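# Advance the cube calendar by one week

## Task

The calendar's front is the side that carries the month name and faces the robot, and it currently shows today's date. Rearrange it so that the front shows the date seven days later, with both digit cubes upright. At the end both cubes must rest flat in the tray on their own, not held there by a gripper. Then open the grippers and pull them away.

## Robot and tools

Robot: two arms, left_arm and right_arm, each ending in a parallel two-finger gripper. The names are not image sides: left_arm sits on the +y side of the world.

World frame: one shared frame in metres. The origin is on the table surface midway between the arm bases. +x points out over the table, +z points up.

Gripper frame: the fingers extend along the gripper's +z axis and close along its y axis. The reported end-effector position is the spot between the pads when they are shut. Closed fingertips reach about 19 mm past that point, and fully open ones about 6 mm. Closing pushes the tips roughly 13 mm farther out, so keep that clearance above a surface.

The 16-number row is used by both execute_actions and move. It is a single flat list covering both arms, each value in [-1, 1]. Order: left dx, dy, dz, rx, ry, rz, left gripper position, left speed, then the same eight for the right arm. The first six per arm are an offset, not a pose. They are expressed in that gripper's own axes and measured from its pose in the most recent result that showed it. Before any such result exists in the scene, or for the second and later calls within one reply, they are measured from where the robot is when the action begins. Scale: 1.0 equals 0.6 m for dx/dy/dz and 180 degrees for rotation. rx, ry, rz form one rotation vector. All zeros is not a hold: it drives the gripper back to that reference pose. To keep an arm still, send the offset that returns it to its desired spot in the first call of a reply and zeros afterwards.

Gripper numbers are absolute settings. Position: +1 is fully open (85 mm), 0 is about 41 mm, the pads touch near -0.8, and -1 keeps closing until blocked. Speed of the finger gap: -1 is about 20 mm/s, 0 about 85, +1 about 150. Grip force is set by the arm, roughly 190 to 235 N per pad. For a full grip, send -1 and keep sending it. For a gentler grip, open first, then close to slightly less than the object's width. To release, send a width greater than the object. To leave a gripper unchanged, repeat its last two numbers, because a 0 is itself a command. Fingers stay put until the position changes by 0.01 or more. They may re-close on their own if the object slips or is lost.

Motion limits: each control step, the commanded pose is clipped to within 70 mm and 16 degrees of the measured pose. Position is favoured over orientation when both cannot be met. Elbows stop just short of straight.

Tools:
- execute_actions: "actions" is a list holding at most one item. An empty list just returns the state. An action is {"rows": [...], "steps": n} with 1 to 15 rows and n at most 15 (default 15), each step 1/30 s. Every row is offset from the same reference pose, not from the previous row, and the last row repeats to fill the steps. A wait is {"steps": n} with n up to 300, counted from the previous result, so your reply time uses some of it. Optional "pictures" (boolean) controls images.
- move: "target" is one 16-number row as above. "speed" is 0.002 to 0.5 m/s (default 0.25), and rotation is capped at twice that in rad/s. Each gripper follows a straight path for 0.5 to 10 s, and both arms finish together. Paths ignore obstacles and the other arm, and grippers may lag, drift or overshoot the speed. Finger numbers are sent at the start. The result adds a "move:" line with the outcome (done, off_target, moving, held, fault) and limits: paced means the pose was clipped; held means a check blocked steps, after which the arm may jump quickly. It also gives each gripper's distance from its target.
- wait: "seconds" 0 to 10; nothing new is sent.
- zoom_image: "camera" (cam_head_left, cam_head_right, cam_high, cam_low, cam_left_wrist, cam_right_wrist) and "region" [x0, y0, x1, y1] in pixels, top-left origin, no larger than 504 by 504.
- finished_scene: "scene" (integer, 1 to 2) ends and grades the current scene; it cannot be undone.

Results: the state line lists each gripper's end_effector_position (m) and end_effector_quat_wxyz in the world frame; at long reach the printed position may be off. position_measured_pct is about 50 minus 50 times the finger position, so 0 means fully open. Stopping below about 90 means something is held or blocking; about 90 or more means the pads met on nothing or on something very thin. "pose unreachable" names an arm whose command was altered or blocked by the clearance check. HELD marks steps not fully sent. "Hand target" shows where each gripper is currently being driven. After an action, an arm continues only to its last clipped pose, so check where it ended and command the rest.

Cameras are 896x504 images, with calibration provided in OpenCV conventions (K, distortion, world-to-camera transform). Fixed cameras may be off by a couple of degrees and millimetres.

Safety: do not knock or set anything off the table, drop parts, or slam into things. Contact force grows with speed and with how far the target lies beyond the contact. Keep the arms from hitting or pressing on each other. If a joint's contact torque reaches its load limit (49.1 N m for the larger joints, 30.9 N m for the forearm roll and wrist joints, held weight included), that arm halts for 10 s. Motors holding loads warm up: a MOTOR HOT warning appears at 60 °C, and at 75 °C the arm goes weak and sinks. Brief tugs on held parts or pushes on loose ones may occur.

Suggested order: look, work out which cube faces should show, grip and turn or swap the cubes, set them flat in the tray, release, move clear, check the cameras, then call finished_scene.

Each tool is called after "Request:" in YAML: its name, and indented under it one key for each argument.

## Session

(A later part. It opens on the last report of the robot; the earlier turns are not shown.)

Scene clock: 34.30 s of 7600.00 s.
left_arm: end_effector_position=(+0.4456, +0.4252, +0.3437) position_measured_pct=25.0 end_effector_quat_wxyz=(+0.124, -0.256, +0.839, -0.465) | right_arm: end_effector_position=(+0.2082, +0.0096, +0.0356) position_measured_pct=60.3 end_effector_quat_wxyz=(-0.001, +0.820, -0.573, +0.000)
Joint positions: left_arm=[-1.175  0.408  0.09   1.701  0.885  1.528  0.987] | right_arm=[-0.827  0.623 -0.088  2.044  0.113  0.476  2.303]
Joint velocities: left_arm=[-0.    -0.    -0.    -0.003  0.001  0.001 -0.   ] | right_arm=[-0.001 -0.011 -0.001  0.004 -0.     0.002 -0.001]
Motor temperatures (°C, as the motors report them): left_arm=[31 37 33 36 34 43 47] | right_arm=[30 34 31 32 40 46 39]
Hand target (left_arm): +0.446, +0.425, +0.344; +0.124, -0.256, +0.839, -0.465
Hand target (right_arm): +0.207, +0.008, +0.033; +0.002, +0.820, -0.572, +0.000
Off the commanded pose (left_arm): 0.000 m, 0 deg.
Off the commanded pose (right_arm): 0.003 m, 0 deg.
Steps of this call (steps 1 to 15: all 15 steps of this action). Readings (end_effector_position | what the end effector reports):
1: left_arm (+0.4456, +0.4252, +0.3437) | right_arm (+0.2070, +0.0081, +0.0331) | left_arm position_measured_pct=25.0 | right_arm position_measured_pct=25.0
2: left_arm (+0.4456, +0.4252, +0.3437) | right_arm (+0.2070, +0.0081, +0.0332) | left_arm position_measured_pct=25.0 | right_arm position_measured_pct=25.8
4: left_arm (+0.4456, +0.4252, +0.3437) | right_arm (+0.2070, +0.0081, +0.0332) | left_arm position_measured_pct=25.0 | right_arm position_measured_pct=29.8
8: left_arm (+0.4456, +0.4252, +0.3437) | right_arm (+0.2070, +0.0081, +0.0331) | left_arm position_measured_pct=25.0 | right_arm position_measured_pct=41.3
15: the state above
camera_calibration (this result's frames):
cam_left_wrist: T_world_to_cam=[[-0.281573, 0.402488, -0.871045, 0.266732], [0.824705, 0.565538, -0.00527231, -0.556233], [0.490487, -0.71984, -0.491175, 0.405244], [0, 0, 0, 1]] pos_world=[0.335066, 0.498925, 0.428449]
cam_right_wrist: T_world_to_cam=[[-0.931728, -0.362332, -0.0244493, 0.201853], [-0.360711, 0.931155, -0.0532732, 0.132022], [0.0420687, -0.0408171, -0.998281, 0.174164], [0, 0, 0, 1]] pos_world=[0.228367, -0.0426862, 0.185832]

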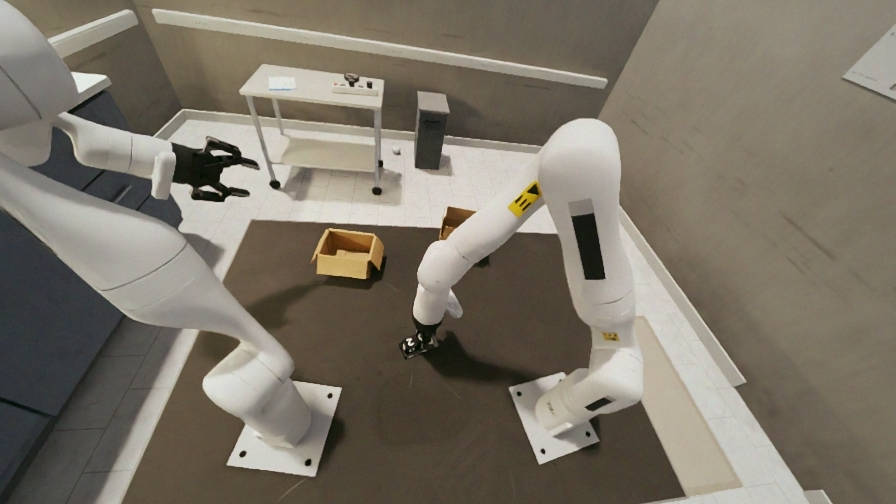

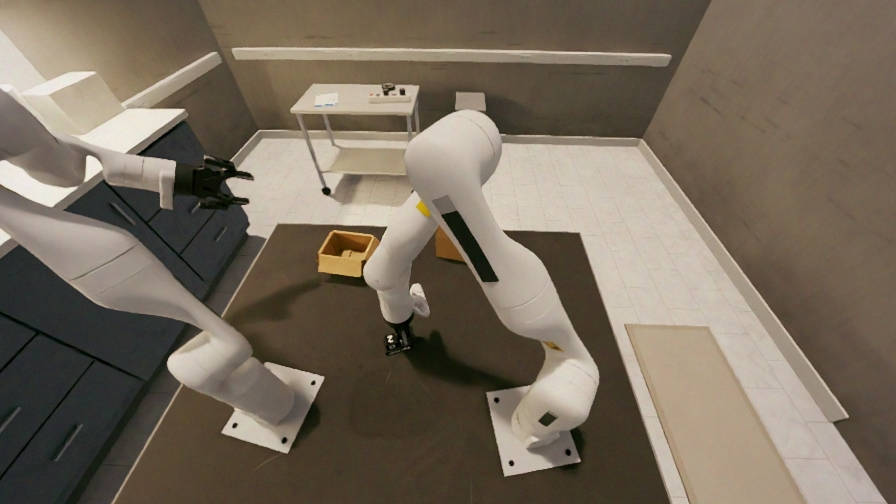

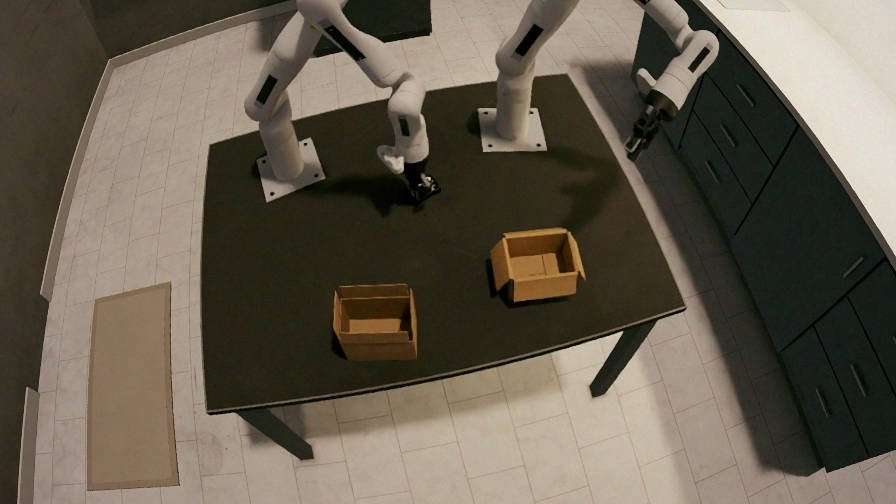

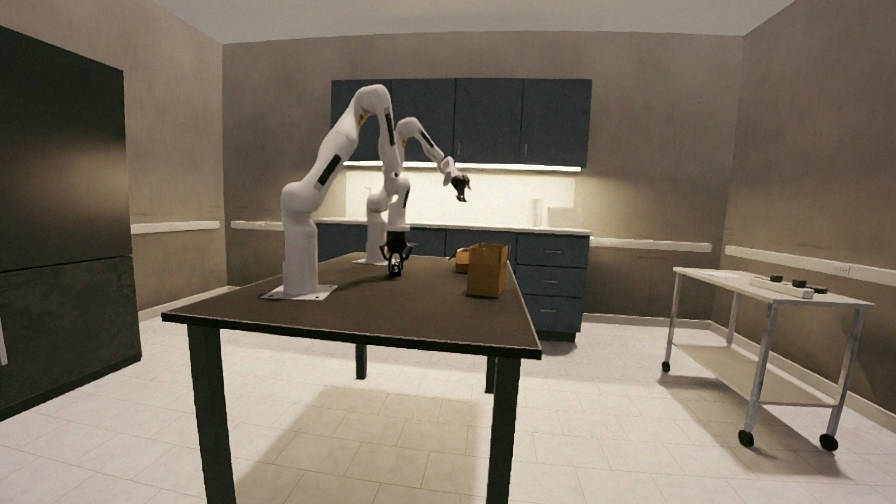

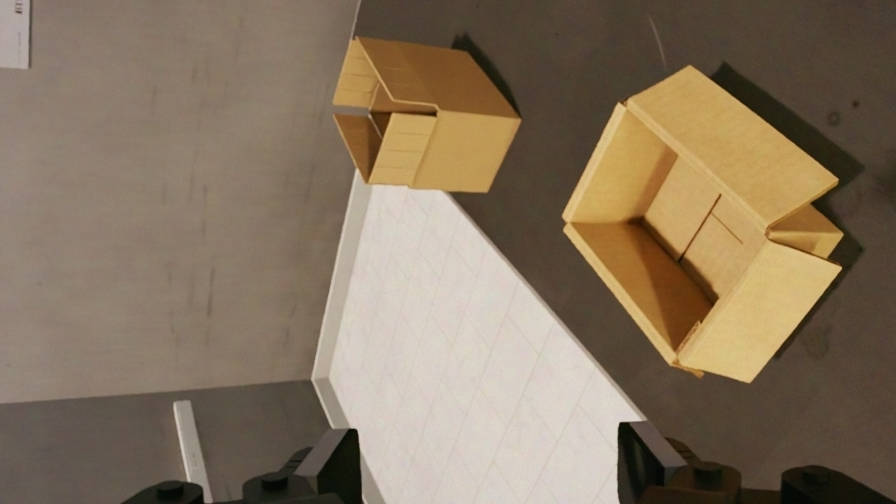

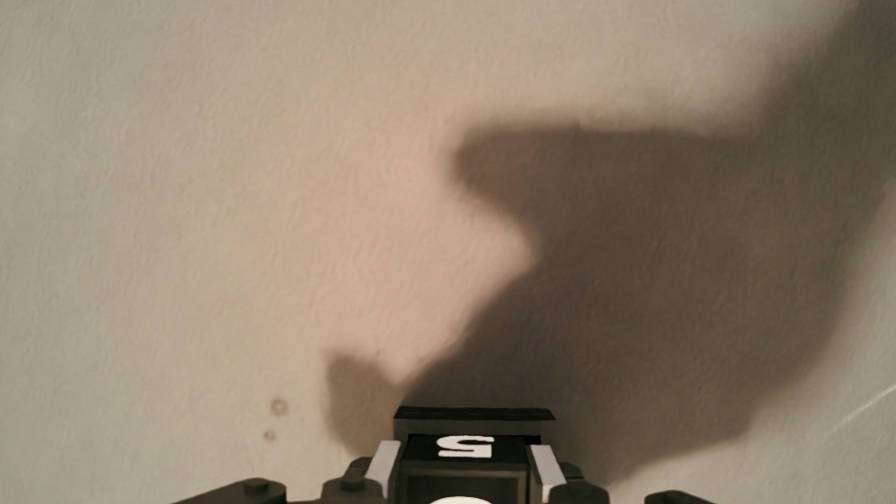

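Request:
move:
  target: [0,0,0,0,0,0,0.5,0,0,0,-0.085,0,0,0,-1,0]
  speed: 0.1

Request:
move:
  target: [0,0,0,0,0,0,0.5,0,0.15,0,0,0,0,0.995,-1,0]
  speed: 0.5

Request:
move:
  target: [0,0,0,0,0,0,0.5,0,0,0,0.09,0,0,0,-1,0]
  speed: 0.08

Request:
zoom_image:
  camera: "cam_low"
  region: [370,225,450,290]

Scene clock: 40.37 s of 7600.00 s.
left_arm: end_effector_position=(+0.4456, +0.4252, +0.3437) position_measured_pct=25.0 end_effector_quat_wxyz=(+0.124, -0.256, +0.839, -0.465) | right_arm: end_effector_position=(+0.2082, +0.0093, +0.0864) position_measured_pct=61.9 end_effector_quat_wxyz=(-0.001, +0.820, -0.573, +0.000)
Joint positions: left_arm=[-1.175  0.408  0.09   1.701  0.885  1.528  0.987] | right_arm=[-0.811  0.509 -0.108  2.006  0.09   0.629  2.324]
Joint velocities: left_arm=[-0.     0.    -0.     0.003  0.001  0.    -0.   ] | right_arm=[ 0.001 -0.007  0.001 -0.001 -0.    -0.     0.001]
Motor temperatures (°C, as the motors report them): left_arm=[31 37 33 36 34 43 47] | right_arm=[30 34 31 32 40 46 39]
Hand target (left_arm): +0.446, +0.425, +0.344; +0.124, -0.256, +0.839, -0.465
Hand target (right_arm): +0.208, +0.009, +0.087; -0.001, +0.820, -0.573, +0.000
Off the commanded pose (left_arm): 0.000 m, 0 deg.
Off the commanded pose (right_arm): 0.000 m, 0 deg.
After step 90, 2.27 s passed at rest.
move: done
camera_calibration (this result's frames):
cam_left_wrist: T_world_to_cam=[[-0.281573, 0.402488, -0.871045, 0.266732], [0.824704, 0.565539, -0.00527175, -0.556234], [0.490489, -0.719839, -0.491174, 0.405243], [0, 0, 0, 1]] pos_world=[0.335066, 0.498925, 0.428448]
cam_right_wrist: T_world_to_cam=[[-0.931838, -0.362091, -0.0238536, 0.202899], [-0.360474, 0.931219, -0.0537604, 0.135011], [0.0416791, -0.0414974, -0.998269, 0.224983], [0, 0, 0, 1]] pos_world=[0.22836, -0.0429211, 0.236691]

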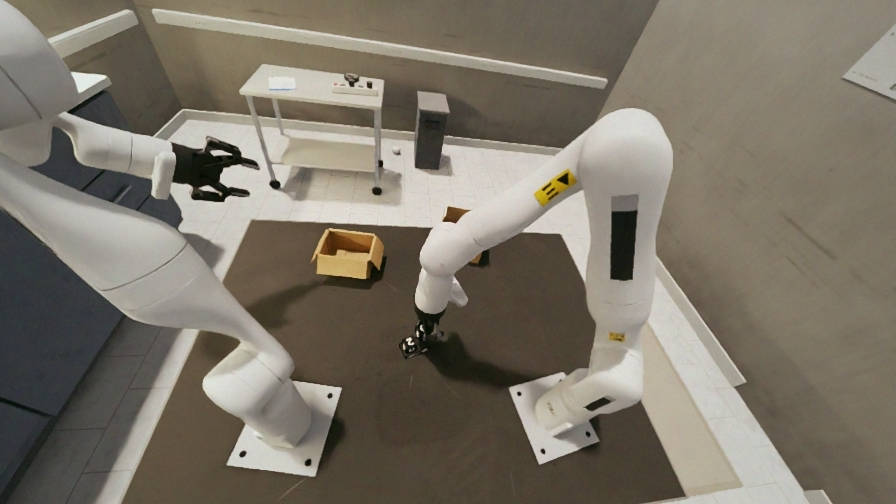

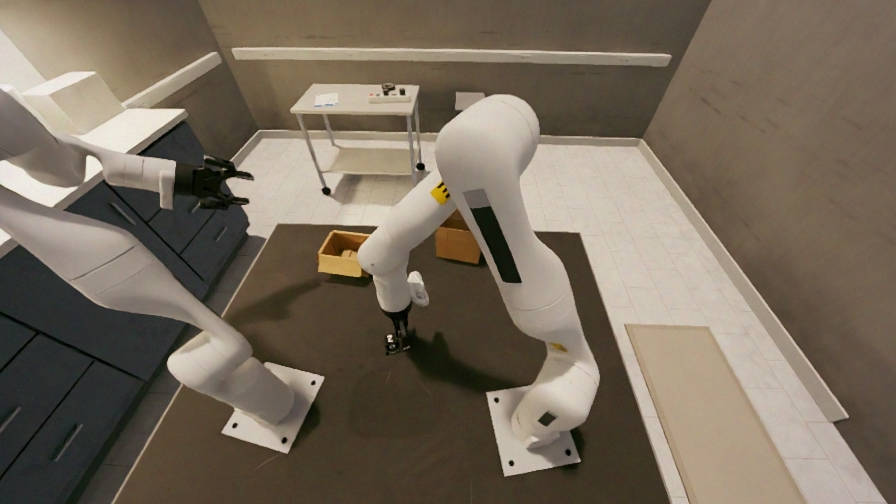

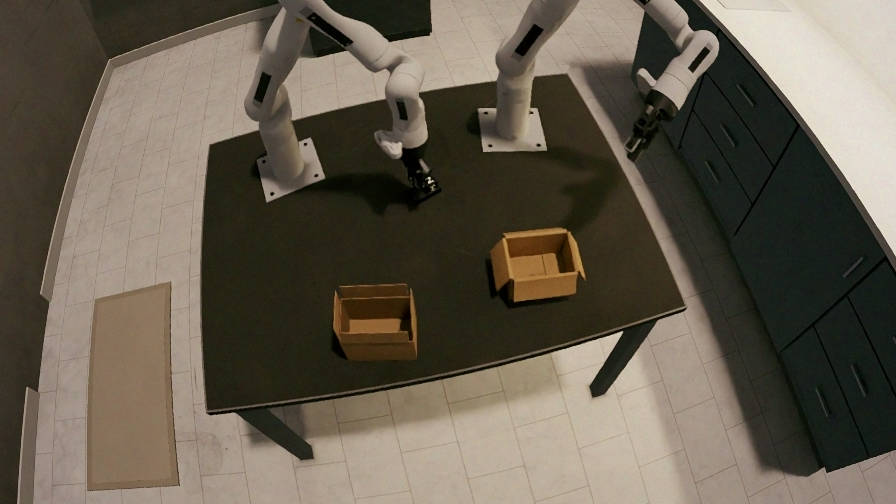

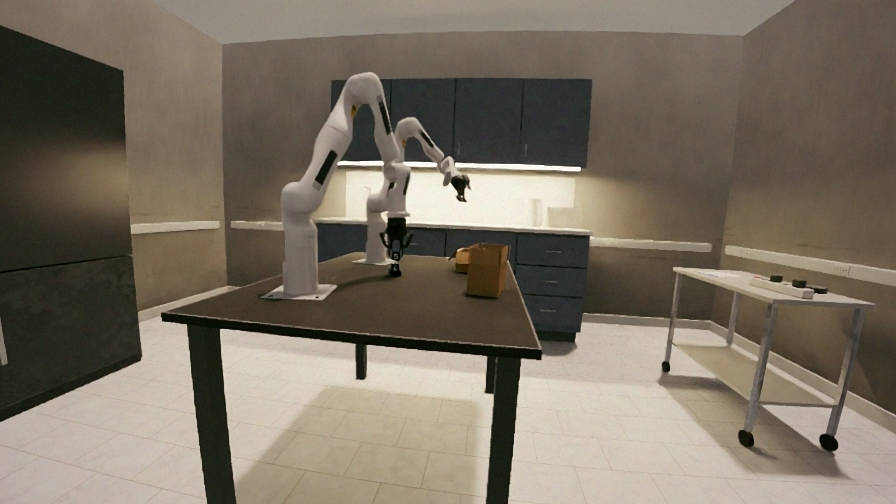

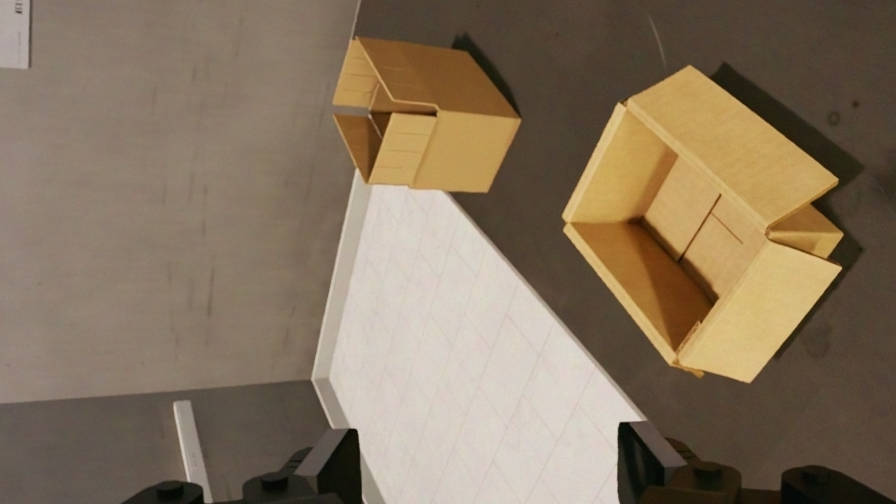

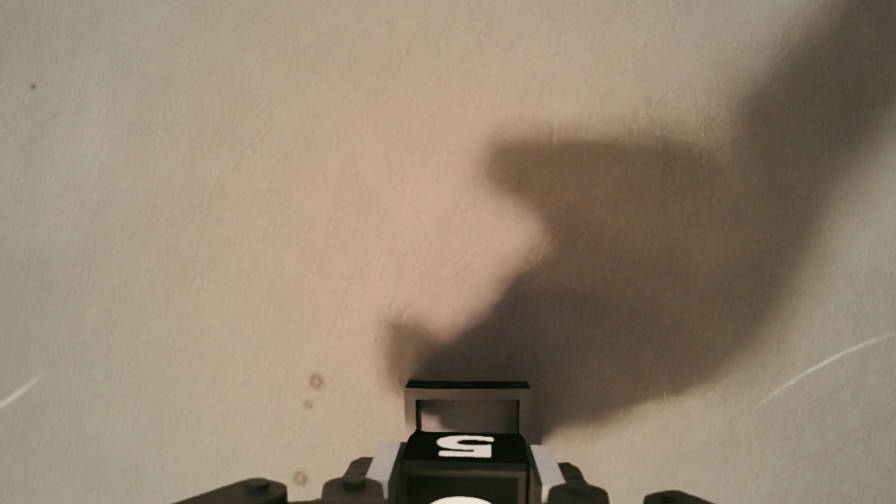

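Scene clock: 43.93 s of 7600.00 s.
left_arm: end_effector_position=(+0.4456, +0.4252, +0.3437) position_measured_pct=25.0 end_effector_quat_wxyz=(+0.124, -0.256, +0.839, -0.465) | right_arm: end_effector_position=(+0.2387, -0.0754, +0.0865) position_measured_pct=61.9 end_effector_quat_wxyz=(-0.000, +0.566, +0.824, +0.001)
Joint positions: left_arm=[-1.175  0.408  0.09   1.701  0.885  1.528  0.987] | right_arm=[-1.243  0.549  0.765  2.181 -0.644  0.648  0.16 ]
Joint velocities: left_arm=[ 0.001 -0.001  0.001  0.001 -0.001 -0.001  0.   ] | right_arm=[-0.003  0.002 -0.002 -0.     0.002 -0.004 -0.002]
Motor temperatures (°C, as the motors report them): left_arm=[31 37 33 36 34 43 47] | right_arm=[30 34 31 32 40 46 39]
Hand target (left_arm): +0.446, +0.425, +0.344; +0.124, -0.256, +0.839, -0.465
Hand target (right_arm): +0.239, -0.075, +0.086; -0.000, +0.566, +0.825, +0.001
Off the commanded pose (left_arm): 0.000 m, 0 deg.
Off the commanded pose (right_arm): 0.000 m, 0 deg.
move: done
camera_calibration (this result's frames):
cam_left_wrist: T_world_to_cam=[[-0.281573, 0.402488, -0.871045, 0.266732], [0.824704, 0.56554, -0.00527131, -0.556235], [0.49049, -0.719839, -0.491174, 0.405242], [0, 0, 0, 1]] pos_world=[0.335067, 0.498926, 0.428448]
cam_right_wrist: T_world_to_cam=[[0.925738, 0.377558, -0.0214096, -0.187178], [0.375931, -0.924938, -0.0562629, -0.0906445], [-0.0410451, 0.0440362, -0.998186, 0.246482], [0, 0, 0, 1]] pos_world=[0.217471, -0.0240241, 0.236927]

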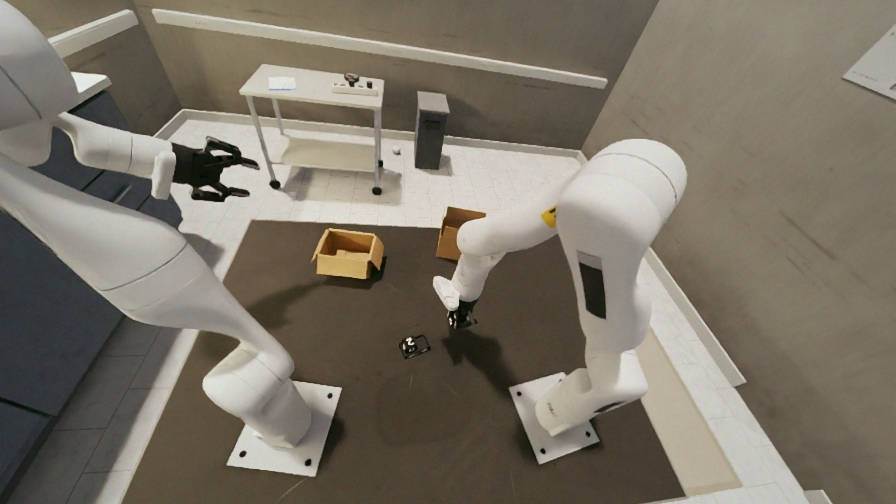

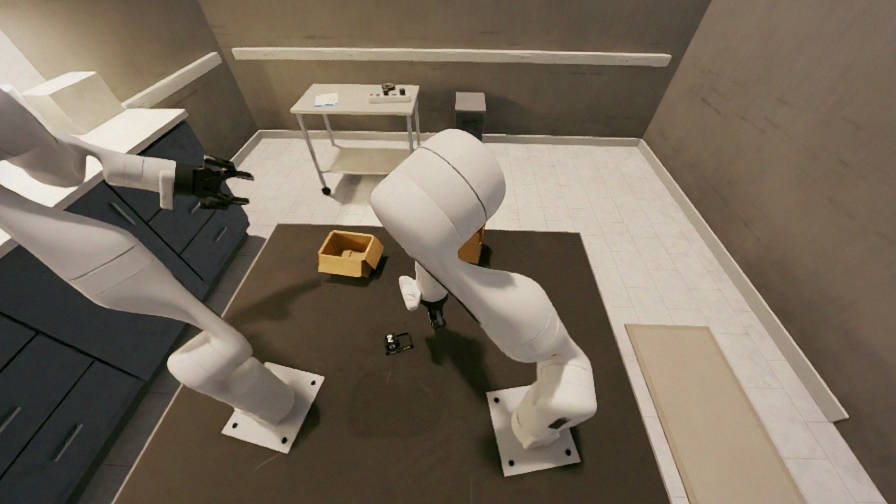

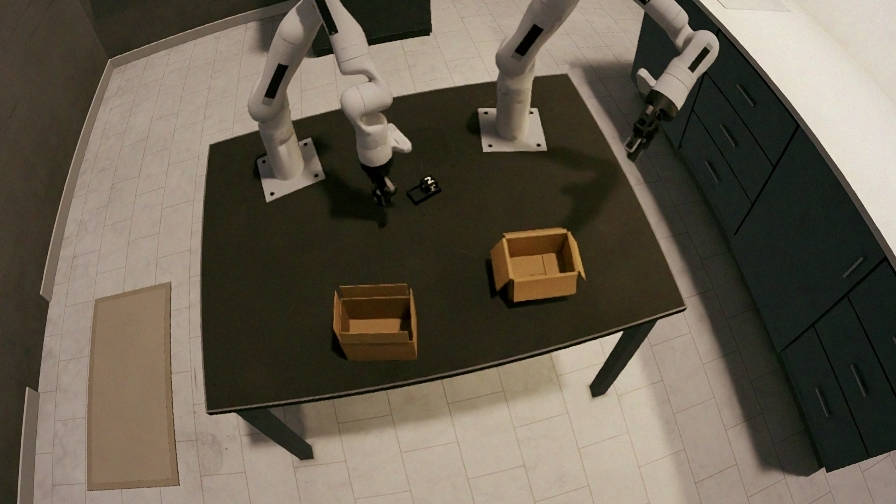

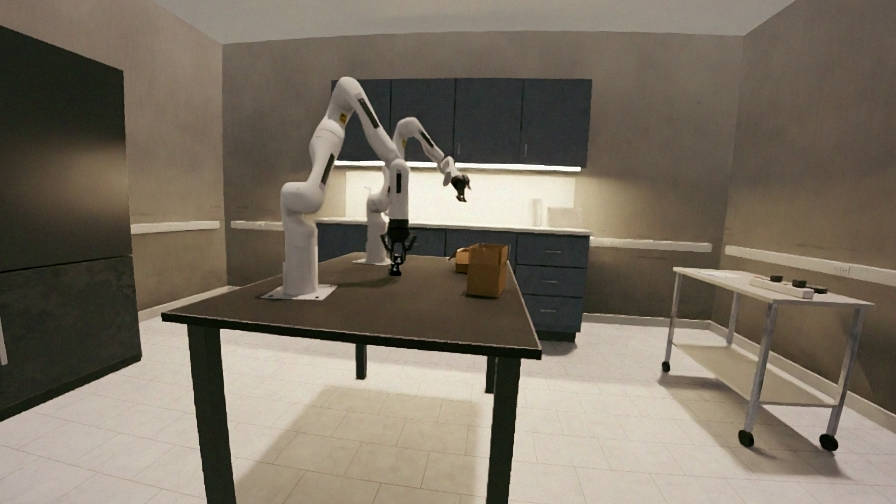

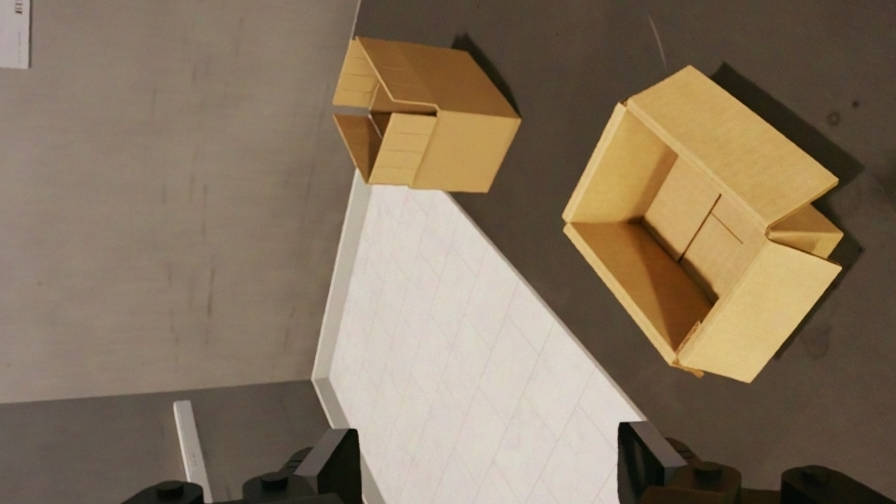

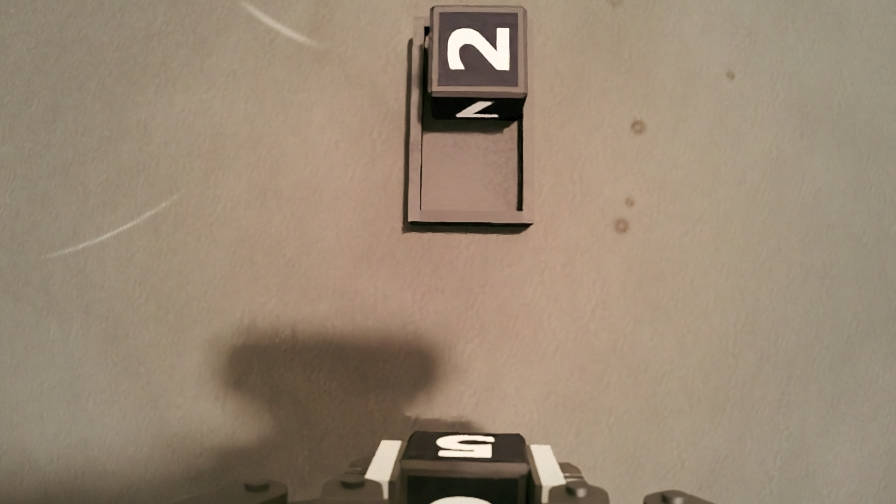

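Scene clock: 44.93 s of 7600.00 s.
left_arm: end_effector_position=(+0.4456, +0.4252, +0.3437) position_measured_pct=25.0 end_effector_quat_wxyz=(+0.124, -0.256, +0.839, -0.465) | right_arm: end_effector_position=(+0.2384, -0.0746, +0.0324) position_measured_pct=61.9 end_effector_quat_wxyz=(-0.001, +0.565, +0.825, +0.001)
Joint positions: left_arm=[-1.175  0.408  0.09   1.701  0.885  1.528  0.987] | right_arm=[-1.112  0.66   0.589  2.22  -0.821  0.487  0.31 ]
Joint velocities: left_arm=[-0.    -0.     0.     0.001  0.001  0.     0.001] | right_arm=[ 0.008  0.005  0.003  0.    -0.002 -0.001  0.003]
Motor temperatures (°C, as the motors report them): left_arm=[31 37 33 36 34 43 47] | right_arm=[30 34 31 32 40 46 39]
Hand target (left_arm): +0.446, +0.425, +0.344; +0.124, -0.256, +0.839, -0.465
Hand target (right_arm): +0.239, -0.075, +0.032; -0.001, +0.566, +0.825, +0.001
Off the commanded pose (left_arm): 0.000 m, 0 deg.
Off the commanded pose (right_arm): 0.001 m, 0 deg.
move: done
camera_calibration (this result's frames):
cam_left_wrist: T_world_to_cam=[[-0.281573, 0.402487, -0.871046, 0.266732], [0.824703, 0.565541, -0.00527075, -0.556236], [0.490491, -0.719838, -0.491174, 0.405241], [0, 0, 0, 1]] pos_world=[0.335068, 0.498926, 0.428448]
cam_right_wrist: T_world_to_cam=[[0.925235, 0.378799, -0.0212591, -0.188116], [0.377129, -0.924378, -0.0574453, -0.0930671], [-0.0414117, 0.045133, -0.998122, 0.192624], [0, 0, 0, 1]] pos_world=[0.217126, -0.0234648, 0.182917]

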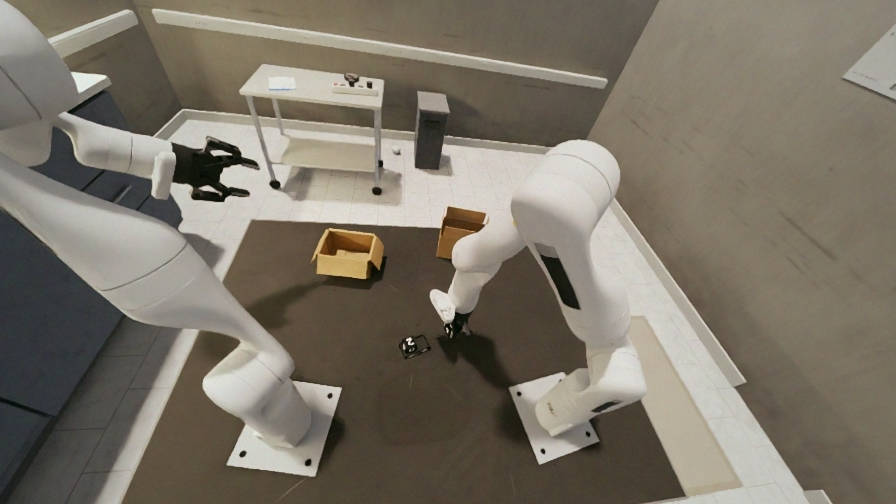

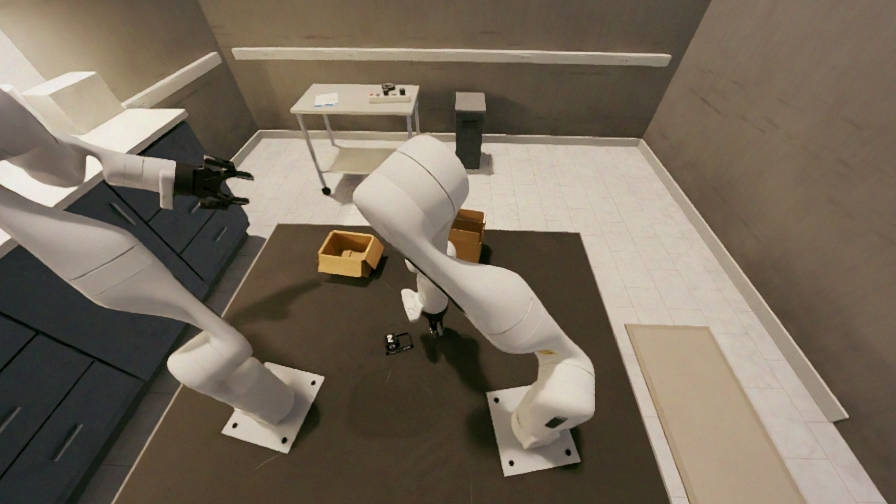

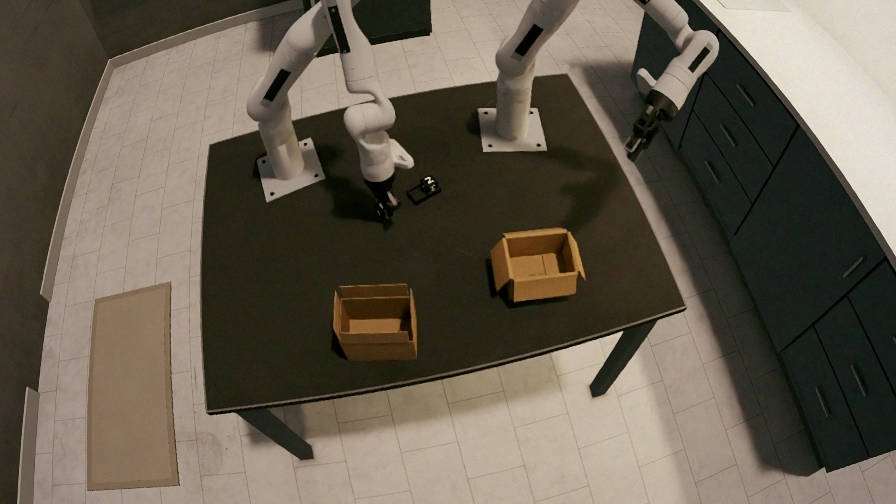

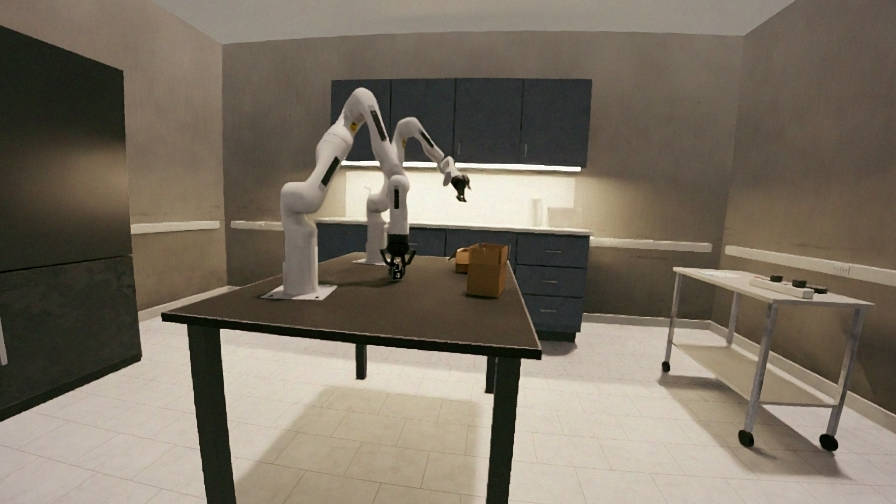

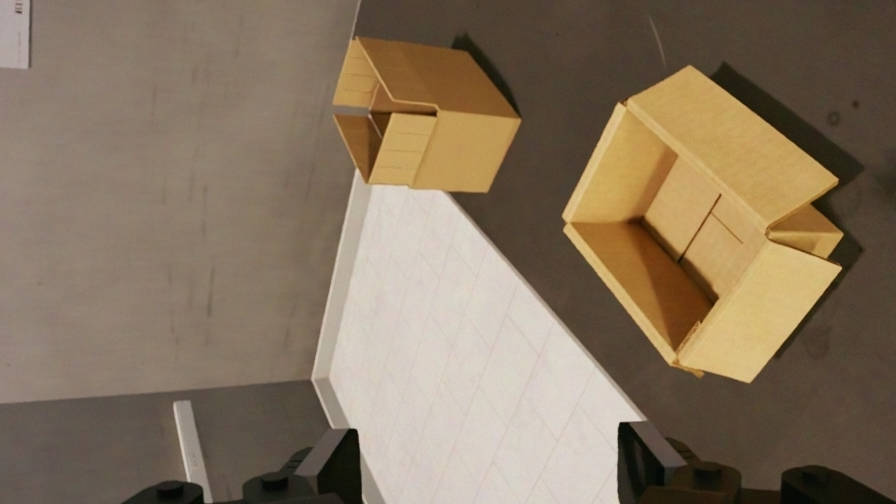

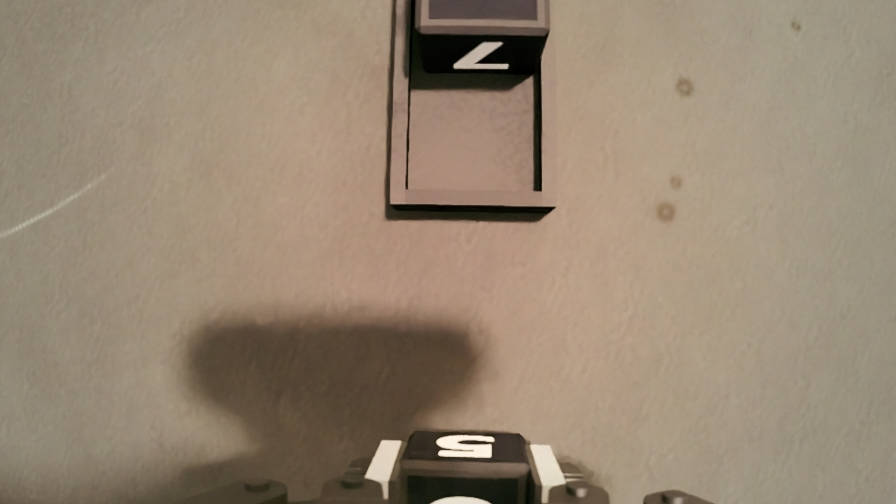

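Region (370, 225, 450, 290) of cam_low's 896x504 image, scaled by 6.300, with more detail than that image has; it fills the top 410 rows of this view, and the rest is white.

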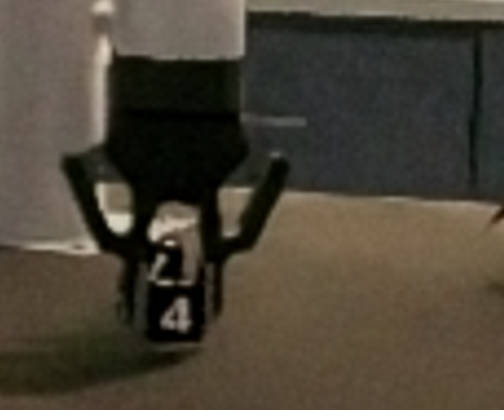

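Request:
move:
  target: [0,0,0,0,0,0,0.5,0,0,0,0.006,0,0,0,-1,0]
  speed: 0.02

Request:
zoom_image:
  camera: "cam_low"
  region: [370,245,420,290]

Scene clock: 48.03 s of 7600.00 s.
left_arm: end_effector_position=(+0.4456, +0.4252, +0.3437) position_measured_pct=25.0 end_effector_quat_wxyz=(+0.124, -0.256, +0.839, -0.465) | right_arm: end_effector_position=(+0.2384, -0.0745, +0.0288) position_measured_pct=61.9 end_effector_quat_wxyz=(-0.001, +0.565, +0.825, +0.001)
Joint positions: left_arm=[-1.175  0.408  0.09   1.701  0.885  1.528  0.987] | right_arm=[-1.103  0.668  0.576  2.221 -0.833  0.476  0.32 ]
Joint velocities: left_arm=[-0.     0.    -0.001  0.    -0.     0.001  0.   ] | right_arm=[ 0.001  0.001 -0.     0.    -0.    -0.     0.   ]
Motor temperatures (°C, as the motors report them): left_arm=[31 37 33 36 34 43 47] | right_arm=[30 34 31 32 40 46 39]
Hand target (left_arm): +0.446, +0.425, +0.344; +0.124, -0.256, +0.839, -0.465
Hand target (right_arm): +0.238, -0.075, +0.029; -0.001, +0.565, +0.825, +0.001
Off the commanded pose (left_arm): 0.000 m, 0 deg.
Off the commanded pose (right_arm): 0.000 m, 0 deg.
move: done
camera_calibration (this result's frames):
cam_left_wrist: T_world_to_cam=[[-0.281573, 0.402487, -0.871046, 0.266732], [0.824703, 0.565542, -0.00527054, -0.556238], [0.490491, -0.719838, -0.491173, 0.40524], [0, 0, 0, 1]] pos_world=[0.335068, 0.498927, 0.428447]
cam_right_wrist: T_world_to_cam=[[0.925178, 0.378938, -0.0212226, -0.188167], [0.377265, -0.924315, -0.0575572, -0.0932125], [-0.041427, 0.0452442, -0.998117, 0.189042], [0, 0, 0, 1]] pos_world=[0.217086, -0.0234069, 0.179327]

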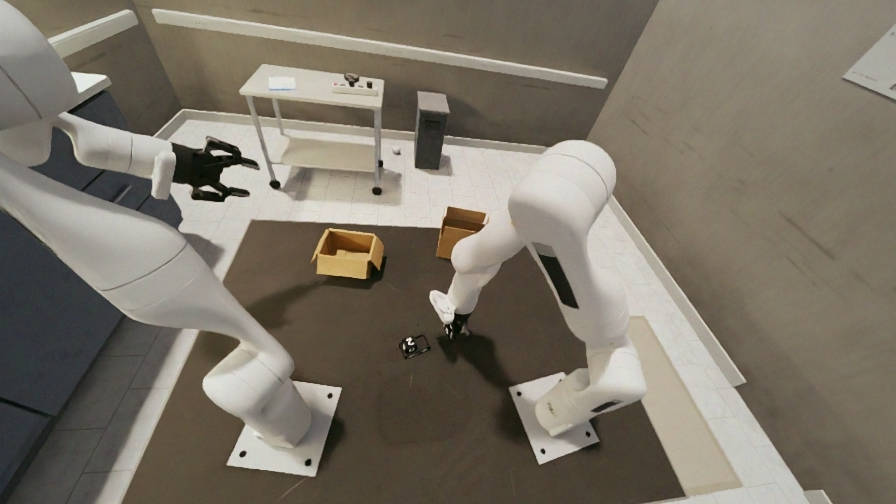

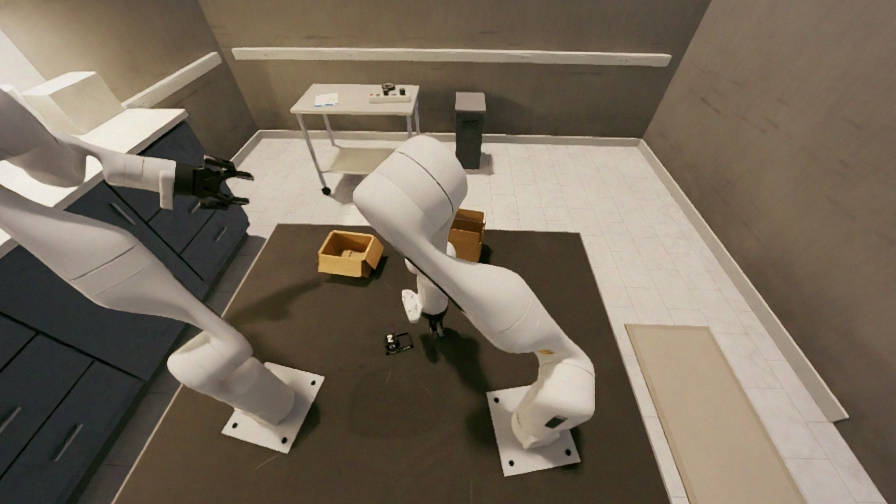

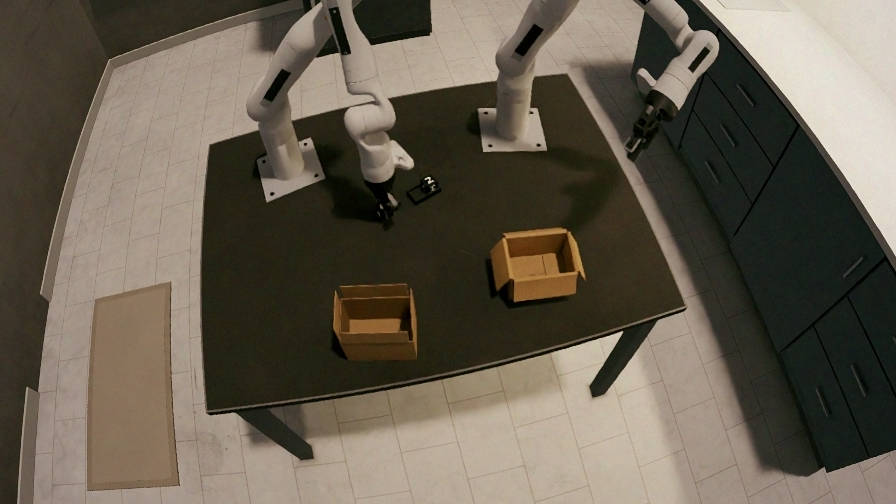

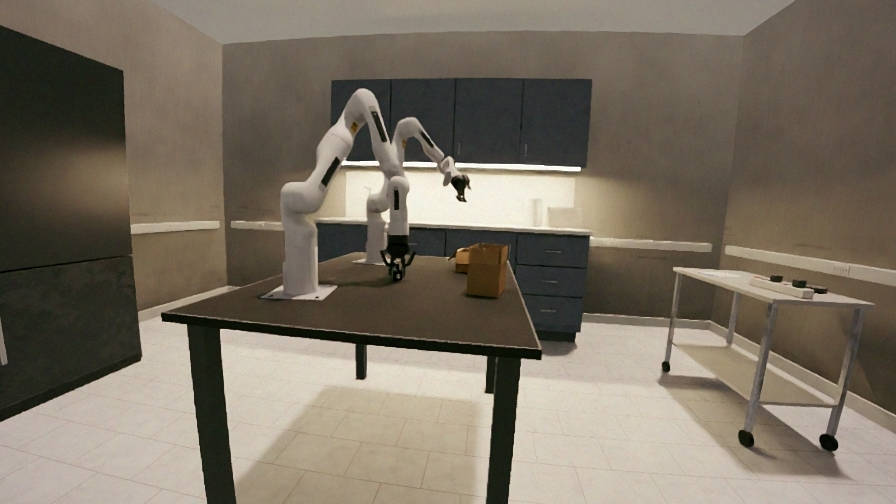

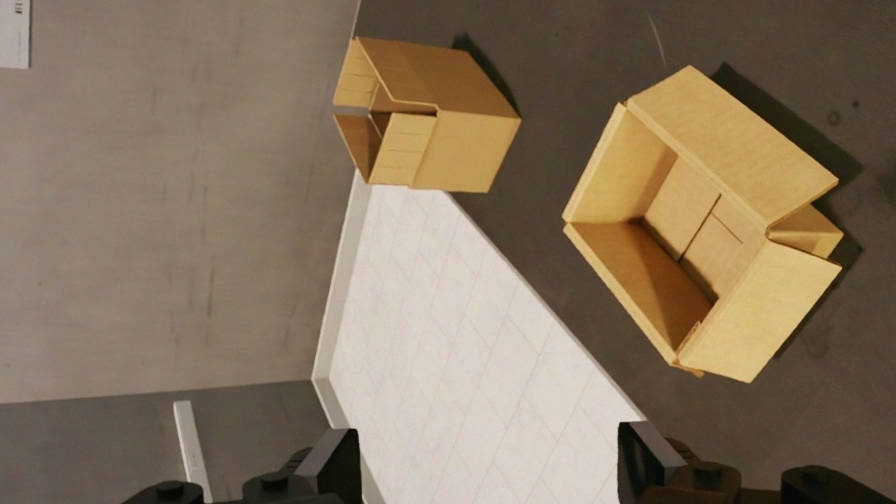

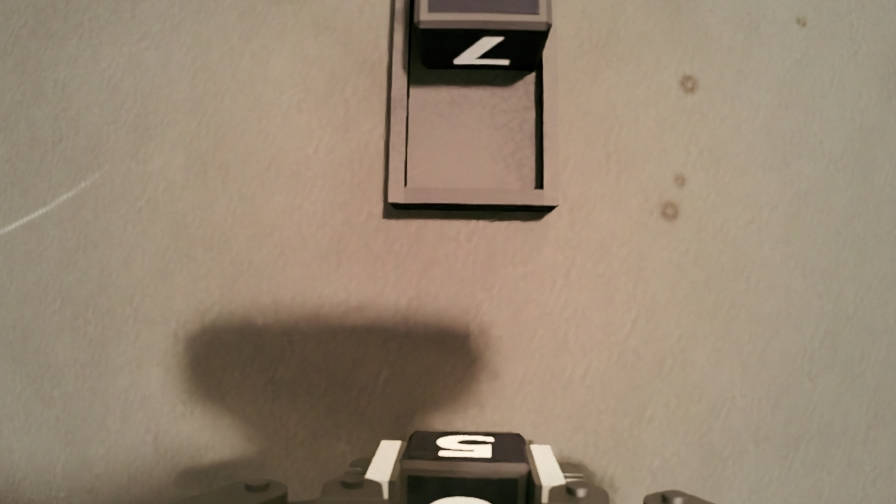

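Region (370, 245, 420, 290) of cam_low's 896x504 image, scaled by 10.080, with more detail than that image has; it fills the top 454 rows of this view, and the rest is white.

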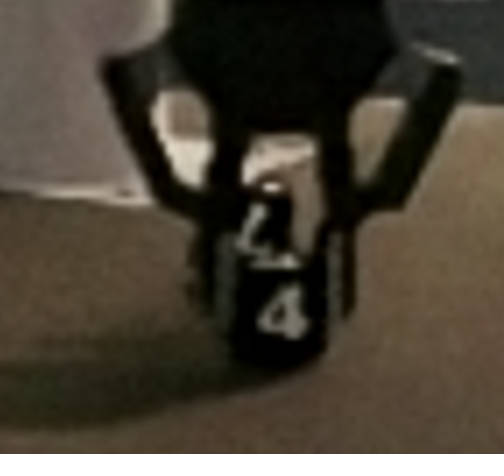

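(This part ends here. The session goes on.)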